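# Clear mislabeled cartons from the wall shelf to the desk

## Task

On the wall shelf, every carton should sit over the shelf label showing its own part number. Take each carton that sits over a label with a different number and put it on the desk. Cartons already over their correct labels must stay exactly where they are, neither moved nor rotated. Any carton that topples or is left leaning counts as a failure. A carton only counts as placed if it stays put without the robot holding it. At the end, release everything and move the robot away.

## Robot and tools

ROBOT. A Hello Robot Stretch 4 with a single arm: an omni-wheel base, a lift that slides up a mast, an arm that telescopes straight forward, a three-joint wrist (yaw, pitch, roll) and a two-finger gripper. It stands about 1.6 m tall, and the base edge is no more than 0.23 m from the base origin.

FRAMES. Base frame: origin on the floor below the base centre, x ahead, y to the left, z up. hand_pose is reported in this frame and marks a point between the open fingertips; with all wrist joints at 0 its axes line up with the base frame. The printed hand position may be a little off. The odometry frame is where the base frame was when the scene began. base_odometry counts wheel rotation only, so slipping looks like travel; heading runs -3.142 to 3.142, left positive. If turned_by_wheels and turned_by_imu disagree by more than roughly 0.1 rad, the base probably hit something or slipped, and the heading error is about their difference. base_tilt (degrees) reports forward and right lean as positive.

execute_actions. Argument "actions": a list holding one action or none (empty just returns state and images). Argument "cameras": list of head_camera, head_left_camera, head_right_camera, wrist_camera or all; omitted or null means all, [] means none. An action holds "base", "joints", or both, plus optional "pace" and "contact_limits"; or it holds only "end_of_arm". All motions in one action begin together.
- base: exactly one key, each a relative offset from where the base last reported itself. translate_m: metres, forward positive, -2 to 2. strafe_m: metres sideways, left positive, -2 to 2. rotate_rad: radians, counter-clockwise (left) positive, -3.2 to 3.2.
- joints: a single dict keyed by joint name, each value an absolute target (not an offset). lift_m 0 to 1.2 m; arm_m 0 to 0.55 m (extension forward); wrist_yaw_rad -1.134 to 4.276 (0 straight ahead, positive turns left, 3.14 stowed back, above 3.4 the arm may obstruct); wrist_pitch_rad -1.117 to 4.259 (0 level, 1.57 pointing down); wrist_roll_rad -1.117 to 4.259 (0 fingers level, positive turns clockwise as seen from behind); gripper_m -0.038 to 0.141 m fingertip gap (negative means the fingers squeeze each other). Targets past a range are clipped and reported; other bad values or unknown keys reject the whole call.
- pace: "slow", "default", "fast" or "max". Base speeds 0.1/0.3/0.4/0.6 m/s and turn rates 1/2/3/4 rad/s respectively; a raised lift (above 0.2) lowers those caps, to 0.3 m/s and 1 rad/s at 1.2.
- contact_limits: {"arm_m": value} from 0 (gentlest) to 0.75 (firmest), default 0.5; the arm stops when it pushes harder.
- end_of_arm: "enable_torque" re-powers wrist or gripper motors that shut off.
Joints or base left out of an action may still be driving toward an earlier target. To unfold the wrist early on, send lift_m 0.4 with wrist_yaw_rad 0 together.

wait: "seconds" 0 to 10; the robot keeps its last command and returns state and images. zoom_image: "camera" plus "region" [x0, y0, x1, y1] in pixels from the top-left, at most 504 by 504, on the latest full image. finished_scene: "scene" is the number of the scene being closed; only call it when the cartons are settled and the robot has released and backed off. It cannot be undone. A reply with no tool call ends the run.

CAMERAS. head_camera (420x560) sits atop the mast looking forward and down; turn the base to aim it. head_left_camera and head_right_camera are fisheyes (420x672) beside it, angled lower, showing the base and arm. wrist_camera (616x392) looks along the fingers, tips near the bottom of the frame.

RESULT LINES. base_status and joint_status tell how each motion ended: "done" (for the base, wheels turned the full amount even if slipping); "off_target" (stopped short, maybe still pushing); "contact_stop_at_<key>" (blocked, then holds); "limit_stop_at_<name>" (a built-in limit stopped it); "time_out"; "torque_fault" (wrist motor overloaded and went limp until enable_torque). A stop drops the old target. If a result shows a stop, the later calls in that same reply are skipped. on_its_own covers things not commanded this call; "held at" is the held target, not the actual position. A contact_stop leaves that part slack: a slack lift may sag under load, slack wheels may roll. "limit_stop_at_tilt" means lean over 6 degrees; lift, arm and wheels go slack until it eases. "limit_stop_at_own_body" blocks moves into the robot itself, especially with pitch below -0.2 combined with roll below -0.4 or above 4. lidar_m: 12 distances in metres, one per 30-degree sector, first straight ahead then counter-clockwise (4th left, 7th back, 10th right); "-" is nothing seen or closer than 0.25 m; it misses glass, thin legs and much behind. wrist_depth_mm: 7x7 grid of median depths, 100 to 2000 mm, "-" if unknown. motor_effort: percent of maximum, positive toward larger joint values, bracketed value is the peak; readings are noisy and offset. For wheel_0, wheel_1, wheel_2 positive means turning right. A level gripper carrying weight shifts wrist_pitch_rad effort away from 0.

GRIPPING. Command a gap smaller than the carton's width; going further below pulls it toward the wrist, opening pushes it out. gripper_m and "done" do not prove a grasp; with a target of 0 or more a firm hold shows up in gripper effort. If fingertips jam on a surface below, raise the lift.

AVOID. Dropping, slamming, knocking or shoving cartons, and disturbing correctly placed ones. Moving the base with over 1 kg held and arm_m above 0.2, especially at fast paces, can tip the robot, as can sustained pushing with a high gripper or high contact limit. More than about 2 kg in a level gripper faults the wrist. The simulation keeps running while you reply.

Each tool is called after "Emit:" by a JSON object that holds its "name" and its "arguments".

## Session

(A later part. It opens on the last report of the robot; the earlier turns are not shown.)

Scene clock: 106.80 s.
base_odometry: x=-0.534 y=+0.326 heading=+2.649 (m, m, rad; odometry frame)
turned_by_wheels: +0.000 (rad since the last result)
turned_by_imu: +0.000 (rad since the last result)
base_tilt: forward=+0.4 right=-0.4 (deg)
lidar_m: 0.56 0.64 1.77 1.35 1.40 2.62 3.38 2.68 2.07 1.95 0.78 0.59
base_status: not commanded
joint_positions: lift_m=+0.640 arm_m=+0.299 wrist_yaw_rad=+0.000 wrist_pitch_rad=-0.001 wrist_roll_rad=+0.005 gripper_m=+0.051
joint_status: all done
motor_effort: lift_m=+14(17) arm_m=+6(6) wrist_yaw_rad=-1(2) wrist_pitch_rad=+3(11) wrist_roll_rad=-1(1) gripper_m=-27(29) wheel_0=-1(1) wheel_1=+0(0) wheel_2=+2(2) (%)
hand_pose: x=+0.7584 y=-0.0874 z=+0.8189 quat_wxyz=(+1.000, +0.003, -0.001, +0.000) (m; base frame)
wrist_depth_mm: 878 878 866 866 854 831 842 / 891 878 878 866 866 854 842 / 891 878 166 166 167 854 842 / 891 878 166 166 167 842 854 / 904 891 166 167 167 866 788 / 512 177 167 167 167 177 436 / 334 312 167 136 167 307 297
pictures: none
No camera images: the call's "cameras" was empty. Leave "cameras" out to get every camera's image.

Emit:
{"name": "execute_actions", "arguments": {"actions": [{"joints":{"lift_m":0.643,"gripper_m":0.135},"pace":"slow"}], "cameras": ["wrist_camera"]}}

Emit:
{"name": "execute_actions", "arguments": {"actions": [{"joints":{"arm_m":0.003},"base":{"translate_m":-0.5}}], "cameras": ["head_camera"]}}

Emit:
{"name": "execute_actions", "arguments": {"actions": [{"base":{"rotate_rad":-3.17},"joints":{"lift_m":0.67}}], "cameras": []}}

Emit:
{"name": "execute_actions", "arguments": {"actions": [{"base":{"strafe_m":0.43}}], "cameras": []}}

Emit:
{"name": "execute_actions", "arguments": {"actions": [{"base":{"translate_m":1.55}}], "cameras": ["head_camera","wrist_camera"]}}

Scene clock: 116.53 s.
base_odometry: x=-0.534 y=+0.326 heading=+2.649 (m, m, rad; odometry frame)
turned_by_wheels: +0.000 (rad since the last result)
turned_by_imu: +0.001 (rad since the last result)
base_tilt: forward=+0.4 right=-0.4 (deg)
lidar_m: 0.57 0.61 1.77 1.35 1.42 2.59 3.37 2.69 2.07 1.94 0.77 0.60
base_status: not commanded
joint_positions: lift_m=+0.643 arm_m=+0.299 wrist_yaw_rad=+0.000 wrist_pitch_rad=+0.002 wrist_roll_rad=+0.005 gripper_m=+0.135
joint_status: all done
motor_effort: lift_m=+21(22) arm_m=+6(5) wrist_yaw_rad=+0(0) wrist_pitch_rad=-5(6) wrist_roll_rad=-1(1) gripper_m=+0(27) wheel_0=-1(1) wheel_1=-1(0) wheel_2=+2(2) (%)
hand_pose: x=+0.7584 y=-0.0875 z=+0.8205 quat_wxyz=(+1.000, +0.003, +0.001, +0.000) (m; base frame)
wrist_depth_mm: 891 866 866 866 854 854 842 / 878 878 866 866 854 854 842 / 891 878 866 189 866 842 854 / 891 878 189 189 190 842 842 / 904 878 189 190 191 809 768 / 508 209 189 190 191 382 433 / 343 329 190 121 192 304 307
pictures: wrist_camera
Images, in order (width x height): wrist_camera 616x392.

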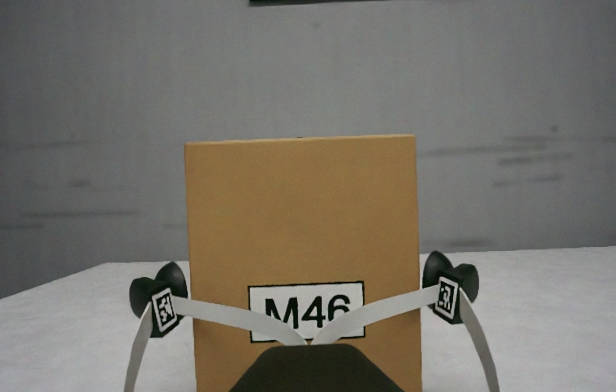

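Scene clock: 119.67 s.
base_odometry: x=-0.093 y=+0.090 heading=+2.649 (m, m, rad; odometry frame)
turned_by_wheels: +0.000 (rad since the last result)
turned_by_imu: +0.001 (rad since the last result)
base_tilt: forward=+0.3 right=-0.5 (deg)
lidar_m: 1.05 1.16 1.42 1.35 1.44 2.64 2.86 2.65 2.03 1.96 1.48 1.10
base_status: done
joint_positions: lift_m=+0.643 arm_m=+0.004 wrist_yaw_rad=+0.000 wrist_pitch_rad=+0.002 wrist_roll_rad=+0.005 gripper_m=+0.135
joint_status: all done
motor_effort: lift_m=+20(21) arm_m=-5(9) wrist_yaw_rad=-1(2) wrist_pitch_rad=-7(7) wrist_roll_rad=-1(0) gripper_m=+0(0) wheel_0=+0(5) wheel_1=+0(4) wheel_2=-2(9) (%)
hand_pose: x=+0.4634 y=-0.0874 z=+0.8204 quat_wxyz=(+1.000, +0.003, +0.001, +0.000) (m; base frame)
wrist_depth_mm: 1708 1661 1708 1661 1618 1618 1618 / 1708 1708 1661 1618 1618 1661 1618 / 1756 1708 1661 1661 1661 1661 1661 / 1756 1708 1708 1661 1661 1661 1661 / 1756 1708 1182 991 1042 1025 1138 / 1756 209 1229 1661 1661 1618 1430 / 1756 1708 1708 121 1661 1661 1255
pictures: head_camera
Images, in order (width x height): head_camera 420x560.

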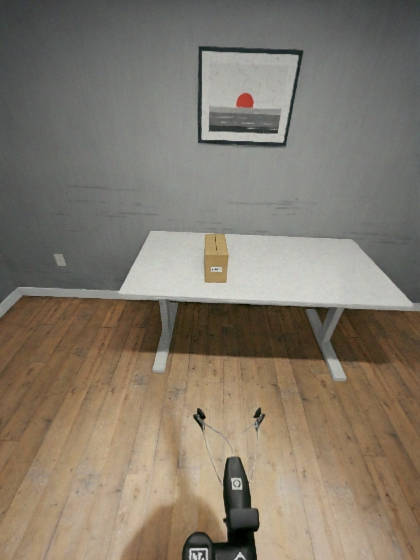

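Scene clock: 122.53 s.
base_odometry: x=-0.093 y=+0.090 heading=-0.521 (m, m, rad; odometry frame)
turned_by_wheels: -3.170 (rad since the last result)
turned_by_imu: -3.140 (rad since the last result)
base_tilt: forward=+0.4 right=-0.4 (deg)
lidar_m: 2.59 2.71 2.05 1.97 2.05 1.14 1.08 1.15 1.41 1.36 1.43 2.53
base_status: done
joint_positions: lift_m=+0.670 arm_m=+0.004 wrist_yaw_rad=+0.000 wrist_pitch_rad=+0.002 wrist_roll_rad=+0.005 gripper_m=+0.135
joint_status: all done
motor_effort: lift_m=+20(24) arm_m=-5(6) wrist_yaw_rad=-1(1) wrist_pitch_rad=-7(7) wrist_roll_rad=-1(1) gripper_m=+1(1) wheel_0=+0(6) wheel_1=+0(6) wheel_2=+1(6) (%)
hand_pose: x=+0.4634 y=-0.0874 z=+0.8474 quat_wxyz=(+1.000, +0.003, +0.001, +0.000) (m; base frame)
wrist_depth_mm: - - - - - - - / - - - - - - - / - - - - - - - / - - - - - - - / - - - - - - - / - 209 - - - - - / - 1983 1921 121 1921 1808 1863
pictures: none
No camera images: the call's "cameras" was empty. Leave "cameras" out to get every camera's image.

Scene clock: 125.30 s.
base_odometry: x=+0.121 y=+0.463 heading=-0.521 (m, m, rad; odometry frame)
turned_by_wheels: +0.000 (rad since the last result)
turned_by_imu: +0.001 (rad since the last result)
base_tilt: forward=+0.4 right=-0.4 (deg)
lidar_m: 2.59 2.11 1.61 1.55 1.57 1.13 1.07 1.13 2.25 1.78 1.87 2.71
base_status: done
joint_positions: lift_m=+0.670 arm_m=+0.004 wrist_yaw_rad=+0.000 wrist_pitch_rad=+0.002 wrist_roll_rad=+0.005 gripper_m=+0.135
joint_status: not commanded
motor_effort: lift_m=+20(20) arm_m=-6(6) wrist_yaw_rad=-1(1) wrist_pitch_rad=-7(7) wrist_roll_rad=-1(1) gripper_m=+1(0) wheel_0=+2(8) wheel_1=+0(12) wheel_2=+1(3) (%)
hand_pose: x=+0.4634 y=-0.0874 z=+0.8474 quat_wxyz=(+1.000, +0.003, +0.001, +0.000) (m; base frame)
wrist_depth_mm: - - - - - - - / - - - - - - - / - - - - - - - / - - - - - - - / - - - - - - - / - 209 - - - - - / 1983 1921 1863 121 1921 1863 1863
pictures: none
No camera images: the call's "cameras" was empty. Leave "cameras" out to get every camera's image.

Scene clock: 131.97 s.
base_odometry: x=+1.466 y=-0.308 heading=-0.521 (m, m, rad; odometry frame)
turned_by_wheels: +0.000 (rad since the last result)
turned_by_imu: -0.001 (rad since the last result)
base_tilt: forward=+0.4 right=-0.4 (deg)
lidar_m: 1.05 1.11 1.60 1.48 1.58 2.23 3.08 2.63 1.94 2.19 1.85 1.10
base_status: done
joint_positions: lift_m=+0.670 arm_m=+0.004 wrist_yaw_rad=+0.000 wrist_pitch_rad=+0.002 wrist_roll_rad=+0.005 gripper_m=+0.135
joint_status: not commanded
motor_effort: lift_m=+20(20) arm_m=-5(6) wrist_yaw_rad=-1(2) wrist_pitch_rad=-7(7) wrist_roll_rad=+0(1) gripper_m=+1(0) wheel_0=-1(5) wheel_1=+0(9) wheel_2=+2(9) (%)
hand_pose: x=+0.4634 y=-0.0874 z=+0.8474 quat_wxyz=(+1.000, +0.003, +0.001, +0.000) (m; base frame)
wrist_depth_mm: 1078 1078 1098 1078 1098 1098 1098 / 1098 1078 1098 1078 1098 1098 1098 / 1098 1118 1098 1098 1098 1098 1098 / 1078 1098 842 842 842 842 1098 / 1118 1118 854 842 842 842 946 / 1118 209 1098 1098 1098 1098 1098 / 1098 1098 1098 121 1118 1098 1098
pictures: head_camera, wrist_camera
Images, in order (width x height): head_camera 420x560, wrist_camera 616x392.

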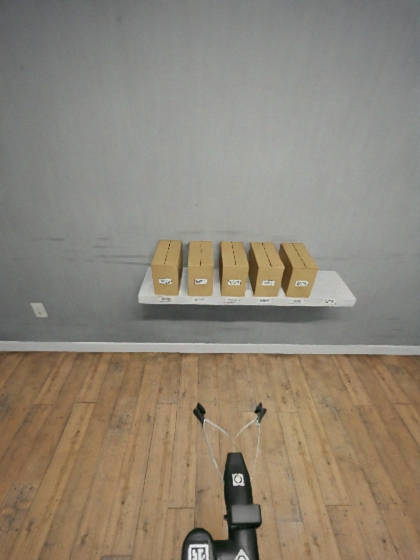

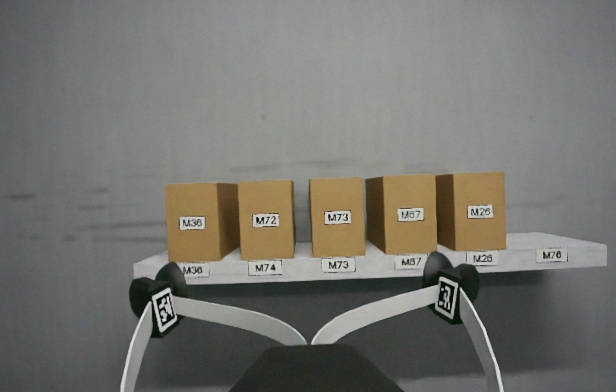

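Emit:
{"name": "execute_actions", "arguments": {"actions": [{"base":{"strafe_m":0.077},"joints":{"lift_m":0.63}}], "cameras": []}}

Emit:
{"name": "execute_actions", "arguments": {"actions": [{"base":{"translate_m":0.35}}], "cameras": ["wrist_camera"]}}

Emit:
{"name": "zoom_image", "arguments": {"camera": "wrist_camera", "region": [100,120,450,320]}}

Scene clock: 135.93 s.
base_odometry: x=+1.504 y=-0.241 heading=-0.521 (m, m, rad; odometry frame)
turned_by_wheels: +0.000 (rad since the last result)
turned_by_imu: +0.000 (rad since the last result)
base_tilt: forward=+0.4 right=-0.5 (deg)
lidar_m: 1.05 1.35 1.49 1.39 1.48 2.11 3.49 2.71 2.02 2.27 1.85 1.09
base_status: done
joint_positions: lift_m=+0.630 arm_m=+0.004 wrist_yaw_rad=+0.000 wrist_pitch_rad=+0.002 wrist_roll_rad=+0.005 gripper_m=+0.135
joint_status: all done
motor_effort: lift_m=+16(19) arm_m=-6(6) wrist_yaw_rad=-1(2) wrist_pitch_rad=-7(7) wrist_roll_rad=-1(1) gripper_m=+1(0) wheel_0=+0(7) wheel_1=-1(8) wheel_2=+1(2) (%)
hand_pose: x=+0.4634 y=-0.0874 z=+0.8077 quat_wxyz=(+1.000, +0.003, +0.001, +0.000) (m; base frame)
wrist_depth_mm: 1078 1078 1098 1098 1098 1078 1078 / 1078 1098 1098 1098 1078 1098 1098 / 1078 1098 1098 1078 1098 1118 1098 / 1098 1098 842 842 842 842 1098 / 1118 1118 842 831 842 842 1118 / 1098 209 1098 1098 1098 1098 1098 / 1098 1098 1118 121 1118 1118 1118
pictures: none
No camera images: the call's "cameras" was empty. Leave "cameras" out to get every camera's image.

Scene clock: 138.60 s.
base_odometry: x=+1.808 y=-0.415 heading=-0.520 (m, m, rad; odometry frame)
turned_by_wheels: +0.000 (rad since the last result)
turned_by_imu: +0.000 (rad since the last result)
base_tilt: forward=+0.4 right=-0.4 (deg)
lidar_m: 0.68 0.73 1.40 1.40 1.49 2.10 3.88 2.73 2.17 2.28 1.01 0.72
base_status: done
joint_positions: lift_m=+0.630 arm_m=+0.004 wrist_yaw_rad=+0.000 wrist_pitch_rad=+0.002 wrist_roll_rad=+0.005 gripper_m=+0.135
joint_status: not commanded
motor_effort: lift_m=+16(16) arm_m=-5(5) wrist_yaw_rad=-1(1) wrist_pitch_rad=-6(7) wrist_roll_rad=-1(1) gripper_m=+0(1) wheel_0=+0(4) wheel_1=+1(5) wheel_2=+2(5) (%)
hand_pose: x=+0.4634 y=-0.0874 z=+0.8077 quat_wxyz=(+1.000, +0.003, +0.001, +0.000) (m; base frame)
wrist_depth_mm: 741 741 741 741 732 732 741 / 741 741 741 741 741 732 732 / 741 741 741 741 621 525 539 / 750 488 488 484 488 488 488 / 750 488 492 488 492 488 492 / 750 209 484 484 484 484 750 / 741 750 750 121 750 759 750
pictures: wrist_camera
Images, in order (width x height): wrist_camera 616x392.

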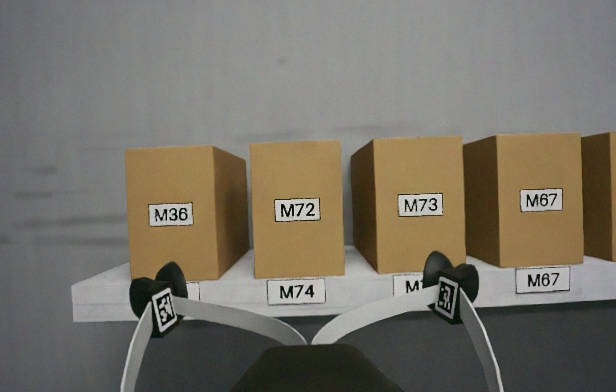

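Region (100, 120, 450, 320) of wrist_camera's 616x392 image, scaled by 1.440; it fills the top 288 rows of this view, and the rest is white.

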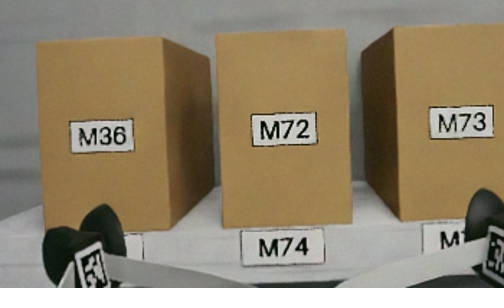

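Emit:
{"name": "execute_actions", "arguments": {"actions": [{"joints":{"gripper_m":0.04}}], "cameras": ["wrist_camera"]}}

Emit:
{"name": "zoom_image", "arguments": {"camera": "wrist_camera", "region": [100,150,300,330]}}

Scene clock: 142.17 s.
base_odometry: x=+1.808 y=-0.415 heading=-0.520 (m, m, rad; odometry frame)
turned_by_wheels: +0.000 (rad since the last result)
turned_by_imu: +0.000 (rad since the last result)
base_tilt: forward=+0.4 right=-0.4 (deg)
lidar_m: 0.70 0.74 1.38 1.40 1.48 2.10 3.87 2.71 2.18 2.28 1.00 0.74
base_status: not commanded
joint_positions: lift_m=+0.630 arm_m=+0.004 wrist_yaw_rad=+0.000 wrist_pitch_rad=+0.002 wrist_roll_rad=+0.005 gripper_m=+0.040
joint_status: all done
motor_effort: lift_m=+16(16) arm_m=-6(6) wrist_yaw_rad=-1(1) wrist_pitch_rad=-7(7) wrist_roll_rad=-1(1) gripper_m=-3(3) wheel_0=+0(0) wheel_1=+1(1) wheel_2=+2(2) (%)
hand_pose: x=+0.4634 y=-0.0874 z=+0.8077 quat_wxyz=(+1.000, +0.003, +0.001, +0.000) (m; base frame)
wrist_depth_mm: 732 741 741 732 732 732 741 / 741 741 741 741 741 741 741 / 741 741 741 741 627 525 535 / 741 488 488 488 488 488 488 / 741 492 488 492 488 492 492 / 750 484 190 484 192 484 750 / 750 750 750 117 750 750 750
pictures: wrist_camera
Images, in order (width x height): wrist_camera 616x392.

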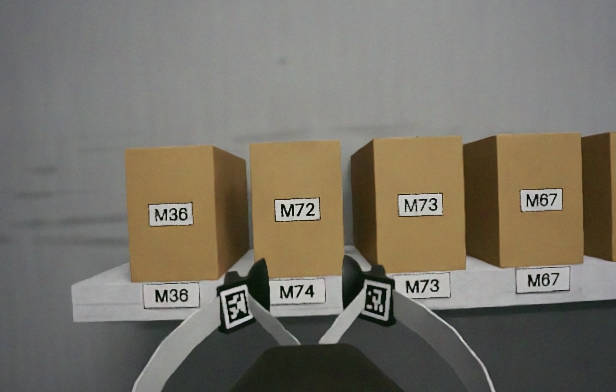

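Region (100, 150, 300, 330) of wrist_camera's 616x392 image, scaled by 2.520; it fills the top 454 rows of this view, and the rest is white.

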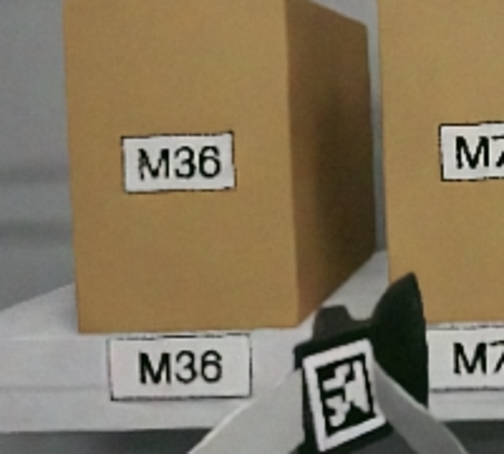

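Emit:
{"name": "execute_actions", "arguments": {"actions": [{"base":{"strafe_m":0.004},"joints":{"gripper_m":0.132,"lift_m":0.67,"arm_m":0.15}}], "cameras": ["wrist_camera"]}}

Emit:
{"name": "execute_actions", "arguments": {"actions": [{"joints":{"arm_m":0.248},"pace":"slow"}], "cameras": ["wrist_camera"]}}

Scene clock: 146.80 s.
base_odometry: x=+1.810 y=-0.412 heading=-0.521 (m, m, rad; odometry frame)
turned_by_wheels: +0.000 (rad since the last result)
turned_by_imu: +0.000 (rad since the last result)
base_tilt: forward=+0.4 right=-0.4 (deg)
lidar_m: 0.68 0.74 1.42 1.42 1.48 2.07 3.88 2.72 2.19 2.28 1.00 0.71
base_status: done
joint_positions: lift_m=+0.670 arm_m=+0.149 wrist_yaw_rad=+0.000 wrist_pitch_rad=+0.002 wrist_roll_rad=+0.005 gripper_m=+0.132
joint_status: all done
motor_effort: lift_m=+21(22) arm_m=+6(6) wrist_yaw_rad=+0(1) wrist_pitch_rad=-7(8) wrist_roll_rad=-1(1) gripper_m=+0(3) wheel_0=+0(4) wheel_1=+0(8) wheel_2=+0(4) (%)
hand_pose: x=+0.6084 y=-0.0874 z=+0.8474 quat_wxyz=(+1.000, +0.003, +0.001, +0.000) (m; base frame)
wrist_depth_mm: 597 591 591 591 591 591 591 / 591 591 597 591 597 597 597 / 597 597 597 597 597 591 597 / 597 342 377 342 347 343 357 / 597 342 373 343 355 343 359 / 603 343 345 343 343 343 364 / 343 338 340 121 342 340 340
pictures: wrist_camera
Images, in order (width x height): wrist_camera 616x392.

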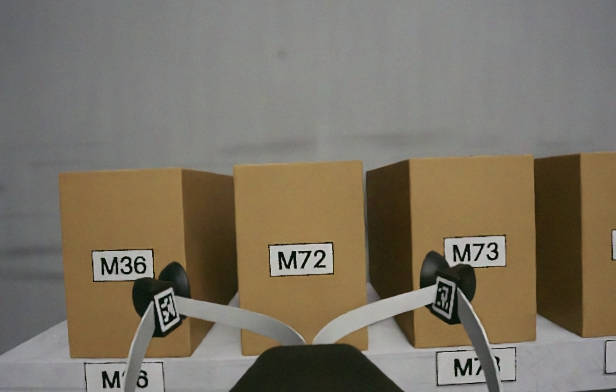

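Scene clock: 149.07 s.
base_odometry: x=+1.810 y=-0.412 heading=-0.521 (m, m, rad; odometry frame)
turned_by_wheels: +0.000 (rad since the last result)
turned_by_imu: +0.000 (rad since the last result)
base_tilt: forward=+0.4 right=-0.4 (deg)
lidar_m: 0.70 0.76 1.38 1.40 1.49 2.09 3.86 2.73 2.18 2.29 0.97 0.72
base_status: not commanded
joint_positions: lift_m=+0.670 arm_m=+0.247 wrist_yaw_rad=+0.000 wrist_pitch_rad=+0.002 wrist_roll_rad=+0.005 gripper_m=+0.132
joint_status: all done
motor_effort: lift_m=+21(21) arm_m=+6(5) wrist_yaw_rad=-1(1) wrist_pitch_rad=-6(7) wrist_roll_rad=-1(1) gripper_m=+1(1) wheel_0=-1(1) wheel_1=+0(0) wheel_2=+0(0) (%)
hand_pose: x=+0.7064 y=-0.0874 z=+0.8474 quat_wxyz=(+1.000, +0.003, +0.001, +0.000) (m; base frame)
wrist_depth_mm: 496 492 496 496 496 500 496 / 496 496 496 496 496 496 496 / 500 496 496 500 496 500 500 / 243 243 244 244 282 243 244 / 244 244 244 245 245 245 244 / 244 244 244 245 246 245 245 / 246 245 268 121 294 246 246
pictures: wrist_camera
Images, in order (width x height): wrist_camera 616x392.

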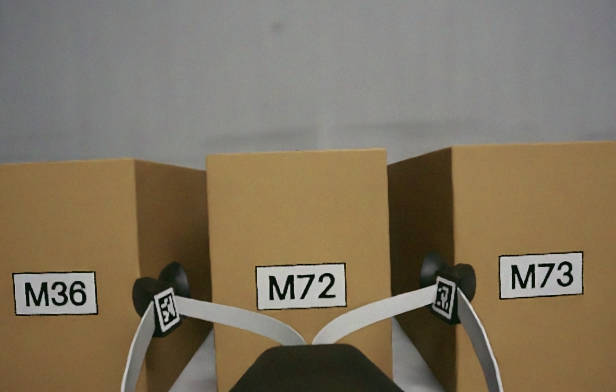

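Emit:
{"name": "execute_actions", "arguments": {"actions": [{"base":{"strafe_m":0.002},"joints":{"arm_m":0.28},"pace":"slow","contact_limits":{"arm_m":0.1}}], "cameras": ["wrist_camera"]}}

Emit:
{"name": "execute_actions", "arguments": {"actions": [{"joints":{"arm_m":0.308},"pace":"slow","contact_limits":{"arm_m":0.1}}], "cameras": ["wrist_camera"]}}

Scene clock: 153.83 s.
base_odometry: x=+1.811 y=-0.410 heading=-0.521 (m, m, rad; odometry frame)
turned_by_wheels: +0.000 (rad since the last result)
turned_by_imu: +0.000 (rad since the last result)
base_tilt: forward=+0.4 right=-0.4 (deg)
lidar_m: 0.69 0.74 1.41 1.40 1.46 2.09 3.89 2.73 2.18 2.29 0.99 0.71
base_status: done
joint_positions: lift_m=+0.670 arm_m=+0.279 wrist_yaw_rad=+0.000 wrist_pitch_rad=+0.002 wrist_roll_rad=+0.005 gripper_m=+0.132
joint_status: all done
motor_effort: lift_m=+21(21) arm_m=+6(4) wrist_yaw_rad=-1(1) wrist_pitch_rad=-6(6) wrist_roll_rad=-1(0) gripper_m=+1(1) wheel_0=+0(4) wheel_1=-1(6) wheel_2=+0(0) (%)
contact_limits: arm_m 0.1
hand_pose: x=+0.7384 y=-0.0874 z=+0.8474 quat_wxyz=(+1.000, +0.003, +0.001, +0.000) (m; base frame)
wrist_depth_mm: 462 462 462 462 462 462 466 / 462 462 466 466 466 466 462 / 466 466 462 466 466 260 213 / 211 233 211 211 213 213 213 / 211 229 212 211 213 213 213 / 212 212 212 212 213 213 214 / 213 213 213 121 216 214 214
pictures: wrist_camera
Images, in order (width x height): wrist_camera 616x392.

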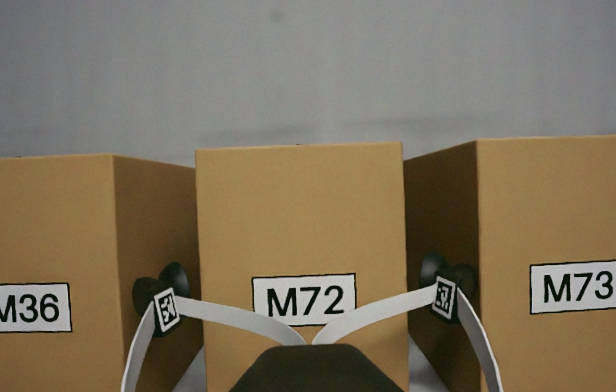

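Scene clock: 155.17 s.
base_odometry: x=+1.811 y=-0.410 heading=-0.521 (m, m, rad; odometry frame)
turned_by_wheels: +0.000 (rad since the last result)
turned_by_imu: +0.000 (rad since the last result)
base_tilt: forward=+0.4 right=-0.4 (deg)
lidar_m: 0.68 0.74 1.40 1.41 1.46 2.09 3.88 2.71 2.16 2.29 1.01 0.73
base_status: not commanded
joint_positions: lift_m=+0.670 arm_m=+0.307 wrist_yaw_rad=+0.000 wrist_pitch_rad=+0.002 wrist_roll_rad=+0.005 gripper_m=+0.132
joint_status: all done
motor_effort: lift_m=+21(21) arm_m=+6(7) wrist_yaw_rad=-1(1) wrist_pitch_rad=-6(7) wrist_roll_rad=-1(0) gripper_m=+0(1) wheel_0=+0(0) wheel_1=+0(0) wheel_2=+0(0) (%)
contact_limits: arm_m 0.1
hand_pose: x=+0.7663 y=-0.0874 z=+0.8474 quat_wxyz=(+1.000, +0.003, +0.001, +0.000) (m; base frame)
wrist_depth_mm: 433 436 433 436 439 436 436 / 436 436 436 436 433 439 436 / 436 436 436 187 439 260 436 / 183 232 187 188 189 206 184 / 183 228 188 188 189 208 185 / 184 195 189 189 189 186 186 / 184 207 190 121 190 212 186
pictures: wrist_camera
Images, in order (width x height): wrist_camera 616x392.

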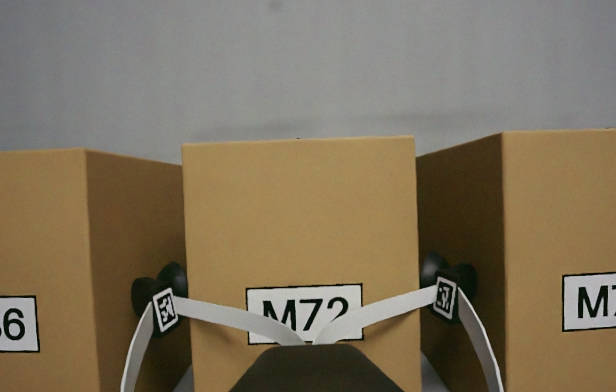

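Emit:
{"name": "execute_actions", "arguments": {"actions": [{"joints":{"gripper_m":0.05},"pace":"slow"}], "cameras": ["wrist_camera"]}}

Emit:
{"name": "execute_actions", "arguments": {"actions": [{"joints":{"lift_m":0.69},"pace":"slow"}], "cameras": ["wrist_camera"]}}

Scene clock: 161.13 s.
base_odometry: x=+1.811 y=-0.410 heading=-0.521 (m, m, rad; odometry frame)
turned_by_wheels: +0.000 (rad since the last result)
turned_by_imu: +0.001 (rad since the last result)
base_tilt: forward=+0.4 right=-0.4 (deg)
lidar_m: 0.68 0.73 1.42 1.40 1.46 2.09 3.88 2.73 2.19 2.30 1.00 0.72
base_status: not commanded
joint_positions: lift_m=+0.670 arm_m=+0.307 wrist_yaw_rad=+0.000 wrist_pitch_rad=+0.002 wrist_roll_rad=+0.005 gripper_m=+0.051
joint_status: all done
motor_effort: lift_m=+21(21) arm_m=+6(6) wrist_yaw_rad=-1(2) wrist_pitch_rad=-7(7) wrist_roll_rad=+0(0) gripper_m=-29(31) wheel_0=+0(0) wheel_1=+0(0) wheel_2=+0(0) (%)
hand_pose: x=+0.7664 y=-0.0874 z=+0.8473 quat_wxyz=(+1.000, +0.003, +0.001, +0.000) (m; base frame)
wrist_depth_mm: 433 433 433 433 436 433 436 / 433 436 436 436 436 436 436 / 436 439 167 168 168 260 184 / 182 232 167 168 168 206 185 / 183 229 168 168 168 208 185 / 183 179 168 169 169 177 185 / 184 220 169 137 170 212 -
pictures: wrist_camera
Images, in order (width x height): wrist_camera 616x392.

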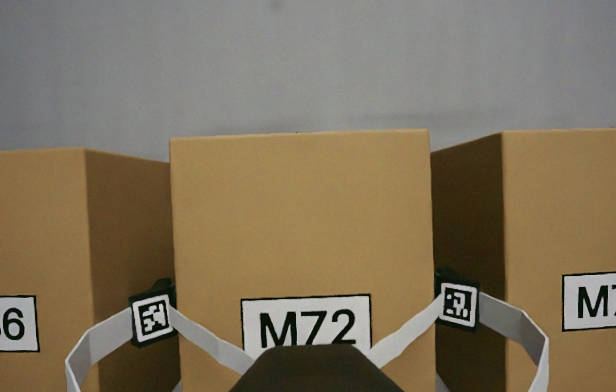

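Scene clock: 162.07 s.
base_odometry: x=+1.811 y=-0.410 heading=-0.521 (m, m, rad; odometry frame)
turned_by_wheels: +0.000 (rad since the last result)
turned_by_imu: +0.000 (rad since the last result)
base_tilt: forward=+0.3 right=-0.4 (deg)
lidar_m: 0.69 0.75 1.40 1.41 1.48 2.09 3.88 2.73 2.19 2.30 1.01 0.74
base_status: not commanded
joint_positions: lift_m=+0.690 arm_m=+0.307 wrist_yaw_rad=+0.000 wrist_pitch_rad=+0.004 wrist_roll_rad=+0.005 gripper_m=+0.051
joint_status: all done
motor_effort: lift_m=+22(24) arm_m=+6(6) wrist_yaw_rad=-1(1) wrist_pitch_rad=-10(10) wrist_roll_rad=-1(1) gripper_m=-29(28) wheel_0=+0(0) wheel_1=-1(0) wheel_2=+0(0) (%)
hand_pose: x=+0.7664 y=-0.0874 z=+0.8669 quat_wxyz=(+1.000, +0.003, +0.002, +0.000) (m; base frame)
wrist_depth_mm: 433 436 433 433 433 433 433 / 433 436 439 436 436 436 439 / 436 436 167 168 168 436 439 / 183 271 168 168 168 206 184 / 183 229 168 168 169 208 185 / 183 178 168 169 169 177 186 / 185 220 169 137 170 211 -
pictures: wrist_camera
Images, in order (width x height): wrist_camera 616x392.

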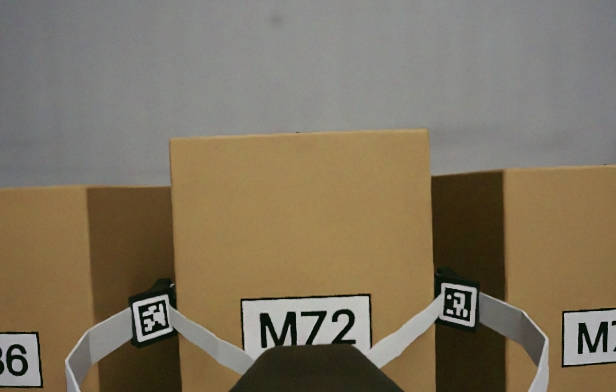

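Emit:
{"name": "execute_actions", "arguments": {"actions": [{"joints":{"arm_m":0.03},"pace":"slow"}], "cameras": ["head_camera","wrist_camera"]}}

Scene clock: 168.83 s.
base_odometry: x=+1.811 y=-0.410 heading=-0.521 (m, m, rad; odometry frame)
turned_by_wheels: +0.000 (rad since the last result)
turned_by_imu: +0.001 (rad since the last result)
base_tilt: forward=+0.4 right=-0.5 (deg)
lidar_m: 0.42 0.72 1.42 1.38 1.47 2.09 3.88 2.74 2.16 2.28 1.01 0.45
base_status: not commanded
joint_positions: lift_m=+0.690 arm_m=+0.031 wrist_yaw_rad=+0.000 wrist_pitch_rad=+0.004 wrist_roll_rad=+0.005 gripper_m=+0.051
joint_status: all done
motor_effort: lift_m=+22(21) arm_m=-6(5) wrist_yaw_rad=-1(0) wrist_pitch_rad=-11(11) wrist_roll_rad=+0(1) gripper_m=-29(28) wheel_0=+0(0) wheel_1=-1(1) wheel_2=+0(0) (%)
hand_pose: x=+0.4904 y=-0.0874 z=+0.8669 quat_wxyz=(+1.000, +0.003, +0.002, +0.000) (m; base frame)
wrist_depth_mm: 707 715 707 707 715 715 707 / 707 707 715 707 707 715 715 / 715 715 167 168 168 715 707 / 715 715 167 168 168 473 462 / 715 462 168 169 168 462 466 / 723 178 168 169 169 177 462 / 732 459 169 137 170 723 723
pictures: head_camera, wrist_camera
Images, in order (width x height): head_camera 420x560, wrist_camera 616x392.

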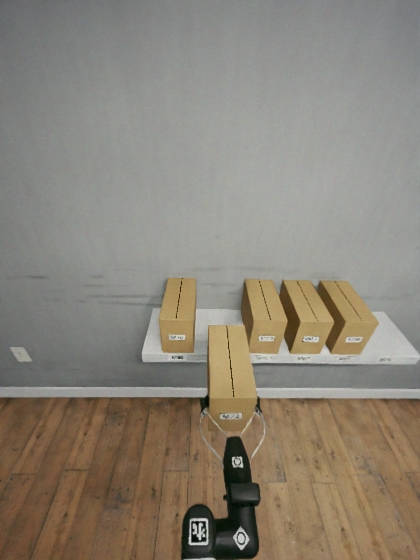

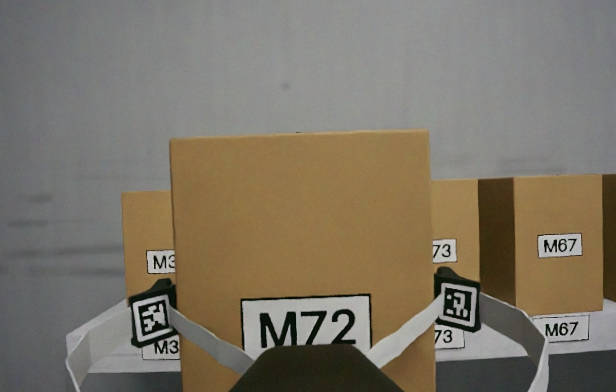

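Emit:
{"name": "execute_actions", "arguments": {"actions": [{"base":{"translate_m":-0.4},"joints":{"arm_m":0.003}}], "cameras": []}}

Emit:
{"name": "execute_actions", "arguments": {"actions": [{"base":{"rotate_rad":3.17},"joints":{"lift_m":0.8},"pace":"slow"}], "cameras": []}}

Emit:
{"name": "execute_actions", "arguments": {"actions": [{"base":{"strafe_m":0.15}}], "cameras": []}}

Emit:
{"name": "execute_actions", "arguments": {"actions": [{"base":{"translate_m":1.75}}], "cameras": ["head_camera","head_left_camera"]}}

Scene clock: 179.00 s.
base_odometry: x=+1.464 y=-0.211 heading=-0.521 (m, m, rad; odometry frame)
turned_by_wheels: +0.000 (rad since the last result)
turned_by_imu: +0.001 (rad since the last result)
base_tilt: forward=+0.4 right=-0.4 (deg)
lidar_m: 0.38 1.42 1.47 1.40 1.48 2.10 3.43 2.72 1.99 2.29 1.88 0.40
base_status: done
joint_positions: lift_m=+0.690 arm_m=+0.004 wrist_yaw_rad=+0.000 wrist_pitch_rad=+0.004 wrist_roll_rad=+0.005 gripper_m=+0.051
joint_status: all done
motor_effort: lift_m=+21(21) arm_m=-6(7) wrist_yaw_rad=-1(1) wrist_pitch_rad=-11(11) wrist_roll_rad=-1(1) gripper_m=-29(29) wheel_0=+1(3) wheel_1=+0(9) wheel_2=+0(8) (%)
hand_pose: x=+0.4634 y=-0.0874 z=+0.8669 quat_wxyz=(+1.000, +0.003, +0.002, +0.000) (m; base frame)
wrist_depth_mm: 1138 1138 1138 1138 1138 1138 1138 / 1118 1118 1138 1138 1160 1138 1160 / 1160 1138 168 168 168 1138 1160 / 1160 1160 167 168 168 891 1138 / 1160 1138 168 168 169 904 1042 / 1160 178 168 169 169 176 1160 / 1138 1138 169 137 170 1160 1160
pictures: none
No camera images: the call's "cameras" was empty. Leave "cameras" out to get every camera's image.

Scene clock: 183.47 s.
base_odometry: x=+1.464 y=-0.211 heading=+2.649 (m, m, rad; odometry frame)
turned_by_wheels: +3.170 (rad since the last result)
turned_by_imu: +3.140 (rad since the last result)
base_tilt: forward=+0.4 right=-0.4 (deg)
lidar_m: 0.40 2.54 2.01 2.28 1.87 1.14 1.10 1.44 1.43 1.41 1.48 0.42
base_status: done
joint_positions: lift_m=+0.800 arm_m=+0.004 wrist_yaw_rad=+0.000 wrist_pitch_rad=+0.004 wrist_roll_rad=+0.005 gripper_m=+0.051
joint_status: all done
motor_effort: lift_m=+22(23) arm_m=-6(6) wrist_yaw_rad=-1(1) wrist_pitch_rad=-11(11) wrist_roll_rad=-1(1) gripper_m=-29(30) wheel_0=-1(5) wheel_1=-1(5) wheel_2=-2(7) (%)
hand_pose: x=+0.4634 y=-0.0874 z=+0.9769 quat_wxyz=(+1.000, +0.003, +0.002, +0.000) (m; base frame)
wrist_depth_mm: - - - - - - 1983 / - - - - - - - / - - 167 168 168 - - / - - 168 168 169 - - / - - 168 169 169 - - / - 178 168 169 169 176 1983 / - - 169 137 170 - 1921
pictures: none
No camera images: the call's "cameras" was empty. Leave "cameras" out to get every camera's image.

Scene clock: 185.20 s.
base_odometry: x=+1.393 y=-0.343 heading=+2.649 (m, m, rad; odometry frame)
turned_by_wheels: +0.000 (rad since the last result)
turned_by_imu: +0.000 (rad since the last result)
base_tilt: forward=+0.4 right=-0.4 (deg)
lidar_m: 0.38 2.42 1.87 2.13 1.85 1.12 1.09 1.16 1.61 1.54 1.68 0.41
base_status: done
joint_positions: lift_m=+0.800 arm_m=+0.004 wrist_yaw_rad=+0.000 wrist_pitch_rad=+0.004 wrist_roll_rad=+0.005 gripper_m=+0.051
joint_status: not commanded
motor_effort: lift_m=+21(22) arm_m=-6(6) wrist_yaw_rad=-1(0) wrist_pitch_rad=-11(11) wrist_roll_rad=-1(1) gripper_m=-29(29) wheel_0=+1(7) wheel_1=+1(7) wheel_2=+0(0) (%)
hand_pose: x=+0.4634 y=-0.0874 z=+0.9769 quat_wxyz=(+1.000, +0.003, +0.002, +0.000) (m; base frame)
wrist_depth_mm: - - - - - - - / - - - - - - - / - - 167 168 168 - - / - - 168 168 168 - - / - - 168 168 168 - - / - 178 168 169 169 177 - / - - 169 137 169 - 1983
pictures: none
No camera images: the call's "cameras" was empty. Leave "cameras" out to get every camera's image.

Scene clock: 192.50 s.
base_odometry: x=-0.149 y=+0.484 heading=+2.649 (m, m, rad; odometry frame)
turned_by_wheels: +0.000 (rad since the last result)
turned_by_imu: +0.000 (rad since the last result)
base_tilt: forward=+0.4 right=-0.4 (deg)
lidar_m: 0.40 0.89 2.12 1.66 1.78 3.08 3.13 2.25 1.71 1.64 1.76 0.41
base_status: done
joint_positions: lift_m=+0.800 arm_m=+0.004 wrist_yaw_rad=+0.000 wrist_pitch_rad=+0.004 wrist_roll_rad=+0.005 gripper_m=+0.051
joint_status: not commanded
motor_effort: lift_m=+20(21) arm_m=-6(6) wrist_yaw_rad=-1(1) wrist_pitch_rad=-11(10) wrist_roll_rad=-1(1) gripper_m=-30(29) wheel_0=+1(4) wheel_1=+2(6) wheel_2=+2(11) (%)
hand_pose: x=+0.4634 y=-0.0874 z=+0.9770 quat_wxyz=(+1.000, +0.003, +0.002, +0.000) (m; base frame)
wrist_depth_mm: 1464 1430 1397 1397 1397 1366 1366 / 1430 1430 1430 1366 1397 1366 1366 / 1464 1430 168 168 168 1397 1397 / 1464 1430 168 168 168 1397 1397 / 1464 1430 168 168 169 1430 1397 / 1025 178 169 169 169 177 878 / 676 627 169 137 169 654 603
pictures: head_camera, head_left_camera
Images, in order (width x height): head_camera 420x560, head_left_camera 420x672.

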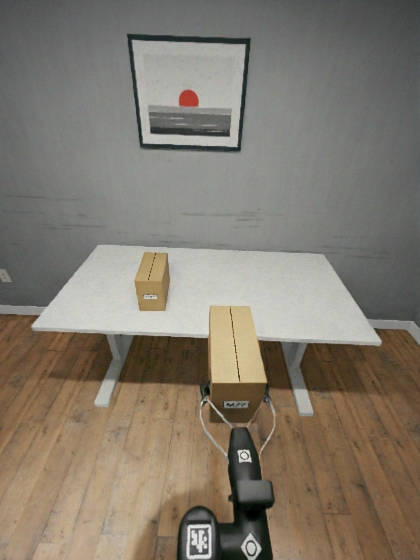

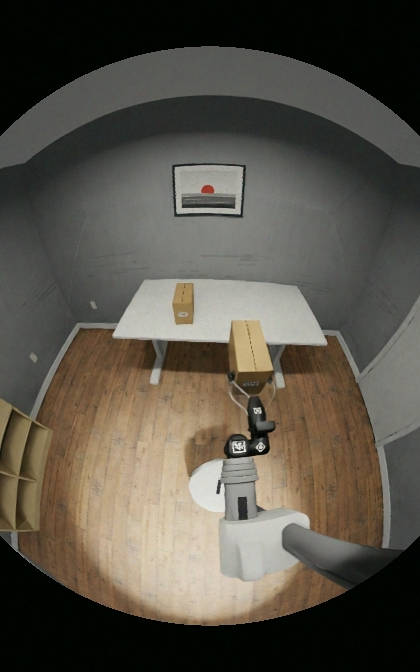

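Emit:
{"name": "execute_actions", "arguments": {"actions": [{"base":{"translate_m":0.25}}], "cameras": []}}

Emit:
{"name": "execute_actions", "arguments": {"actions": [{"joints":{"arm_m":0.3,"lift_m":0.72}}], "cameras": ["head_camera"]}}

Emit:
{"name": "execute_actions", "arguments": {"actions": [{"joints":{"lift_m":0.65},"pace":"slow"}], "cameras": ["head_camera"]}}

Scene clock: 197.53 s.
base_odometry: x=-0.370 y=+0.602 heading=+2.649 (m, m, rad; odometry frame)
turned_by_wheels: +0.000 (rad since the last result)
turned_by_imu: +0.000 (rad since the last result)
base_tilt: forward=+0.4 right=-0.4 (deg)
lidar_m: 0.39 0.63 0.92 1.65 1.76 3.07 3.36 2.28 1.74 1.64 0.80 0.40
base_status: done
joint_positions: lift_m=+0.800 arm_m=+0.004 wrist_yaw_rad=+0.000 wrist_pitch_rad=+0.004 wrist_roll_rad=+0.005 gripper_m=+0.051
joint_status: not commanded
motor_effort: lift_m=+20(20) arm_m=-6(6) wrist_yaw_rad=-1(1) wrist_pitch_rad=-11(11) wrist_roll_rad=+0(1) gripper_m=-29(28) wheel_0=-1(4) wheel_1=+0(6) wheel_2=+2(9) (%)
hand_pose: x=+0.4634 y=-0.0874 z=+0.9770 quat_wxyz=(+1.000, +0.003, +0.002, +0.000) (m; base frame)
wrist_depth_mm: 1182 1160 1138 1138 1160 1138 1138 / 1182 1182 1138 1160 1160 1138 1138 / 1205 1182 167 168 168 1160 1138 / 1182 1205 168 168 168 1138 1138 / 1205 1182 168 168 169 1160 1160 / 500 178 168 169 169 177 866 / 500 512 169 137 170 627 603
pictures: none
No camera images: the call's "cameras" was empty. Leave "cameras" out to get every camera's image.

Scene clock: 199.53 s.
base_odometry: x=-0.370 y=+0.602 heading=+2.649 (m, m, rad; odometry frame)
turned_by_wheels: +0.000 (rad since the last result)
turned_by_imu: +0.000 (rad since the last result)
base_tilt: forward=+0.3 right=-0.4 (deg)
lidar_m: 0.59 0.63 0.91 1.65 1.77 3.08 3.38 2.29 1.71 1.65 0.80 0.62
base_status: not commanded
joint_positions: lift_m=+0.720 arm_m=+0.299 wrist_yaw_rad=+0.000 wrist_pitch_rad=+0.004 wrist_roll_rad=+0.005 gripper_m=+0.051
joint_status: all done
motor_effort: lift_m=+16(17) arm_m=+6(6) wrist_yaw_rad=-1(1) wrist_pitch_rad=-11(12) wrist_roll_rad=-1(1) gripper_m=-28(28) wheel_0=-1(1) wheel_1=+0(0) wheel_2=+1(2) (%)
hand_pose: x=+0.7584 y=-0.0874 z=+0.8973 quat_wxyz=(+1.000, +0.003, +0.002, +0.000) (m; base frame)
wrist_depth_mm: 878 866 842 854 854 854 842 / 878 878 878 854 854 854 842 / 891 878 168 168 168 854 842 / 904 891 168 168 168 854 842 / 399 891 168 168 169 854 866 / 355 178 168 169 169 176 640 / 325 455 168 137 169 459 442
pictures: head_camera
Images, in order (width x height): head_camera 420x560.

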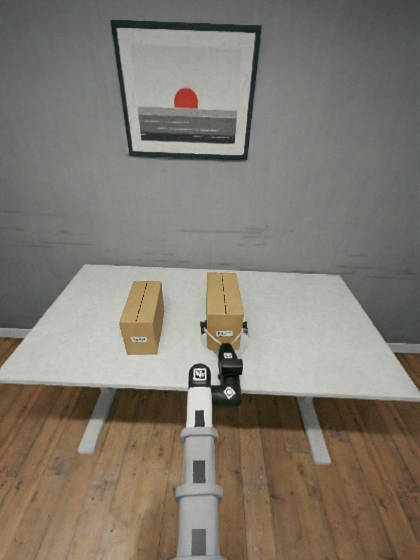

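Scene clock: 201.00 s.
base_odometry: x=-0.370 y=+0.602 heading=+2.649 (m, m, rad; odometry frame)
turned_by_wheels: +0.000 (rad since the last result)
turned_by_imu: +0.000 (rad since the last result)
base_tilt: forward=+0.5 right=-0.4 (deg)
lidar_m: 0.57 0.62 0.91 1.65 1.73 3.05 3.41 2.29 1.75 1.65 0.78 0.59
base_status: not commanded
joint_positions: lift_m=+0.650 arm_m=+0.299 wrist_yaw_rad=+0.000 wrist_pitch_rad=+0.004 wrist_roll_rad=+0.005 gripper_m=+0.051
joint_status: all done
motor_effort: lift_m=+16(16) arm_m=+6(6) wrist_yaw_rad=-2(1) wrist_pitch_rad=-11(11) wrist_roll_rad=-1(1) gripper_m=-30(29) wheel_0=-1(1) wheel_1=+0(0) wheel_2=+1(1) (%)
hand_pose: x=+0.7584 y=-0.0874 z=+0.8273 quat_wxyz=(+1.000, +0.003, +0.002, +0.000) (m; base frame)
wrist_depth_mm: 878 878 866 866 854 854 842 / 878 878 866 866 854 854 842 / 891 891 167 168 168 842 842 / 373 878 167 168 168 854 854 / 359 891 168 168 169 854 788 / 353 178 169 169 169 176 445 / 322 320 169 137 169 319 309
pictures: head_camera
Images, in order (width x height): head_camera 420x560.

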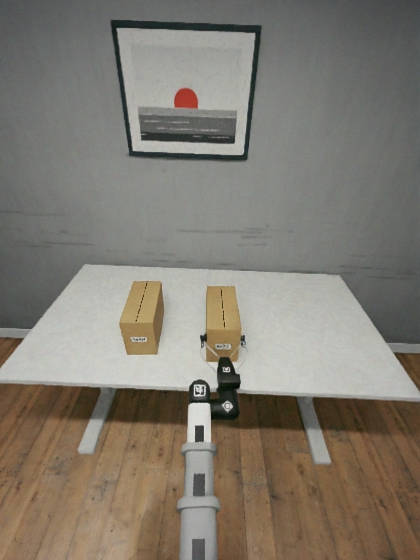

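Emit:
{"name": "execute_actions", "arguments": {"actions": [{"joints":{"lift_m":0.641},"pace":"slow"}], "cameras": []}}

Scene clock: 203.43 s.
base_odometry: x=-0.370 y=+0.602 heading=+2.649 (m, m, rad; odometry frame)
turned_by_wheels: +0.000 (rad since the last result)
turned_by_imu: +0.000 (rad since the last result)
base_tilt: forward=+0.4 right=-0.4 (deg)
lidar_m: 0.58 0.62 0.89 1.67 1.77 3.06 3.40 2.28 1.75 1.65 0.82 0.61
base_status: not commanded
joint_positions: lift_m=+0.641 arm_m=+0.299 wrist_yaw_rad=+0.000 wrist_pitch_rad=+0.000 wrist_roll_rad=+0.005 gripper_m=+0.051
joint_status: all done
motor_effort: lift_m=+15(16) arm_m=+6(6) wrist_yaw_rad=-2(1) wrist_pitch_rad=+0(11) wrist_roll_rad=+0(1) gripper_m=-29(27) wheel_0=-1(1) wheel_1=+0(0) wheel_2=+1(1) (%)
hand_pose: x=+0.7584 y=-0.0874 z=+0.8195 quat_wxyz=(+1.000, +0.003, +0.000, +0.000) (m; base frame)
wrist_depth_mm: 891 878 878 866 854 842 831 / 891 878 878 866 854 854 842 / 891 878 168 168 168 866 842 / 373 891 168 168 169 866 854 / 359 891 168 168 168 854 788 / 355 177 169 168 169 177 436 / 312 310 169 137 169 307 298
pictures: none
No camera images: the call's "cameras" was empty. Leave "cameras" out to get every camera's image.

Emit:
{"name": "execute_actions", "arguments": {"actions": [{"joints":{"lift_m":0.643,"gripper_m":0.135},"pace":"slow"}], "cameras": ["wrist_camera"]}}

Emit:
{"name": "execute_actions", "arguments": {"actions": [{"joints":{"arm_m":0.003},"base":{"translate_m":-0.5}}], "cameras": ["head_camera","wrist_camera"]}}

Scene clock: 209.97 s.
base_odometry: x=-0.370 y=+0.602 heading=+2.649 (m, m, rad; odometry frame)
turned_by_wheels: +0.000 (rad since the last result)
turned_by_imu: +0.001 (rad since the last result)
base_tilt: forward=+0.4 right=-0.4 (deg)
lidar_m: 0.58 0.62 0.92 1.66 1.76 3.06 3.38 2.26 1.75 1.65 0.81 0.61
base_status: not commanded
joint_positions: lift_m=+0.643 arm_m=+0.299 wrist_yaw_rad=+0.000 wrist_pitch_rad=+0.002 wrist_roll_rad=+0.005 gripper_m=+0.135
joint_status: all done
motor_effort: lift_m=+21(22) arm_m=+6(6) wrist_yaw_rad=-1(0) wrist_pitch_rad=-6(6) wrist_roll_rad=-1(1) gripper_m=+1(28) wheel_0=-1(1) wheel_1=+0(0) wheel_2=+1(1) (%)
hand_pose: x=+0.7584 y=-0.0874 z=+0.8205 quat_wxyz=(+1.000, +0.003, +0.001, +0.000) (m; base frame)
wrist_depth_mm: 891 878 878 866 854 842 842 / 891 891 866 866 866 854 842 / 891 891 878 191 866 854 854 / 364 891 191 191 191 854 842 / 359 878 191 191 191 809 768 / 355 209 192 191 191 382 433 / 329 330 193 121 192 303 307
pictures: wrist_camera
Images, in order (width x height): wrist_camera 616x392.

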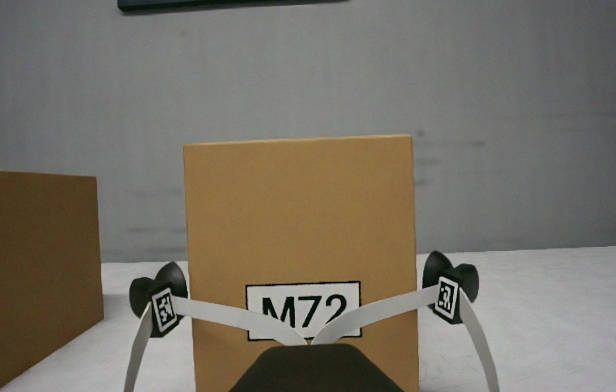

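Scene clock: 213.10 s.
base_odometry: x=+0.071 y=+0.366 heading=+2.649 (m, m, rad; odometry frame)
turned_by_wheels: +0.000 (rad since the last result)
turned_by_imu: +0.001 (rad since the last result)
base_tilt: forward=+0.3 right=-0.4 (deg)
lidar_m: 1.07 1.16 1.74 1.67 1.78 2.93 2.87 2.24 1.72 1.67 1.74 1.11
base_status: done
joint_positions: lift_m=+0.643 arm_m=+0.004 wrist_yaw_rad=+0.000 wrist_pitch_rad=+0.002 wrist_roll_rad=+0.005 gripper_m=+0.135
joint_status: all done
motor_effort: lift_m=+20(21) arm_m=-5(5) wrist_yaw_rad=-1(2) wrist_pitch_rad=-7(7) wrist_roll_rad=-1(1) gripper_m=+0(0) wheel_0=-1(4) wheel_1=-1(6) wheel_2=-2(14) (%)
hand_pose: x=+0.4634 y=-0.0874 z=+0.8203 quat_wxyz=(+1.000, +0.003, +0.001, +0.000) (m; base frame)
wrist_depth_mm: 1708 1661 1661 1661 1618 1661 1618 / 1708 1708 1661 1661 1661 1618 1618 / 1708 1708 1661 1708 1661 1661 1661 / 1756 1708 1661 1661 1661 1661 1618 / 1708 1060 1008 991 1060 1008 1661 / 1708 209 1708 1708 1661 1182 1661 / 1708 1708 1708 122 1661 1661 1618
pictures: head_camera, wrist_camera
Images, in order (width x height): head_camera 420x560, wrist_camera 616x392.

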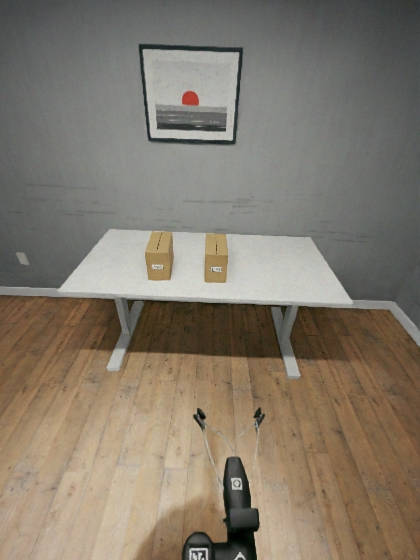

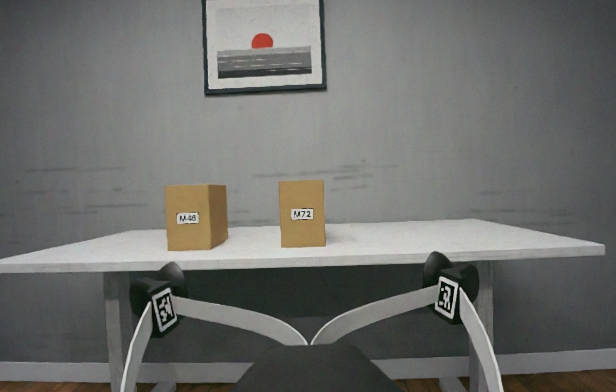

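Emit:
{"name": "finished_scene", "arguments": {"scene": 2}}

The scene is finished: the task was done.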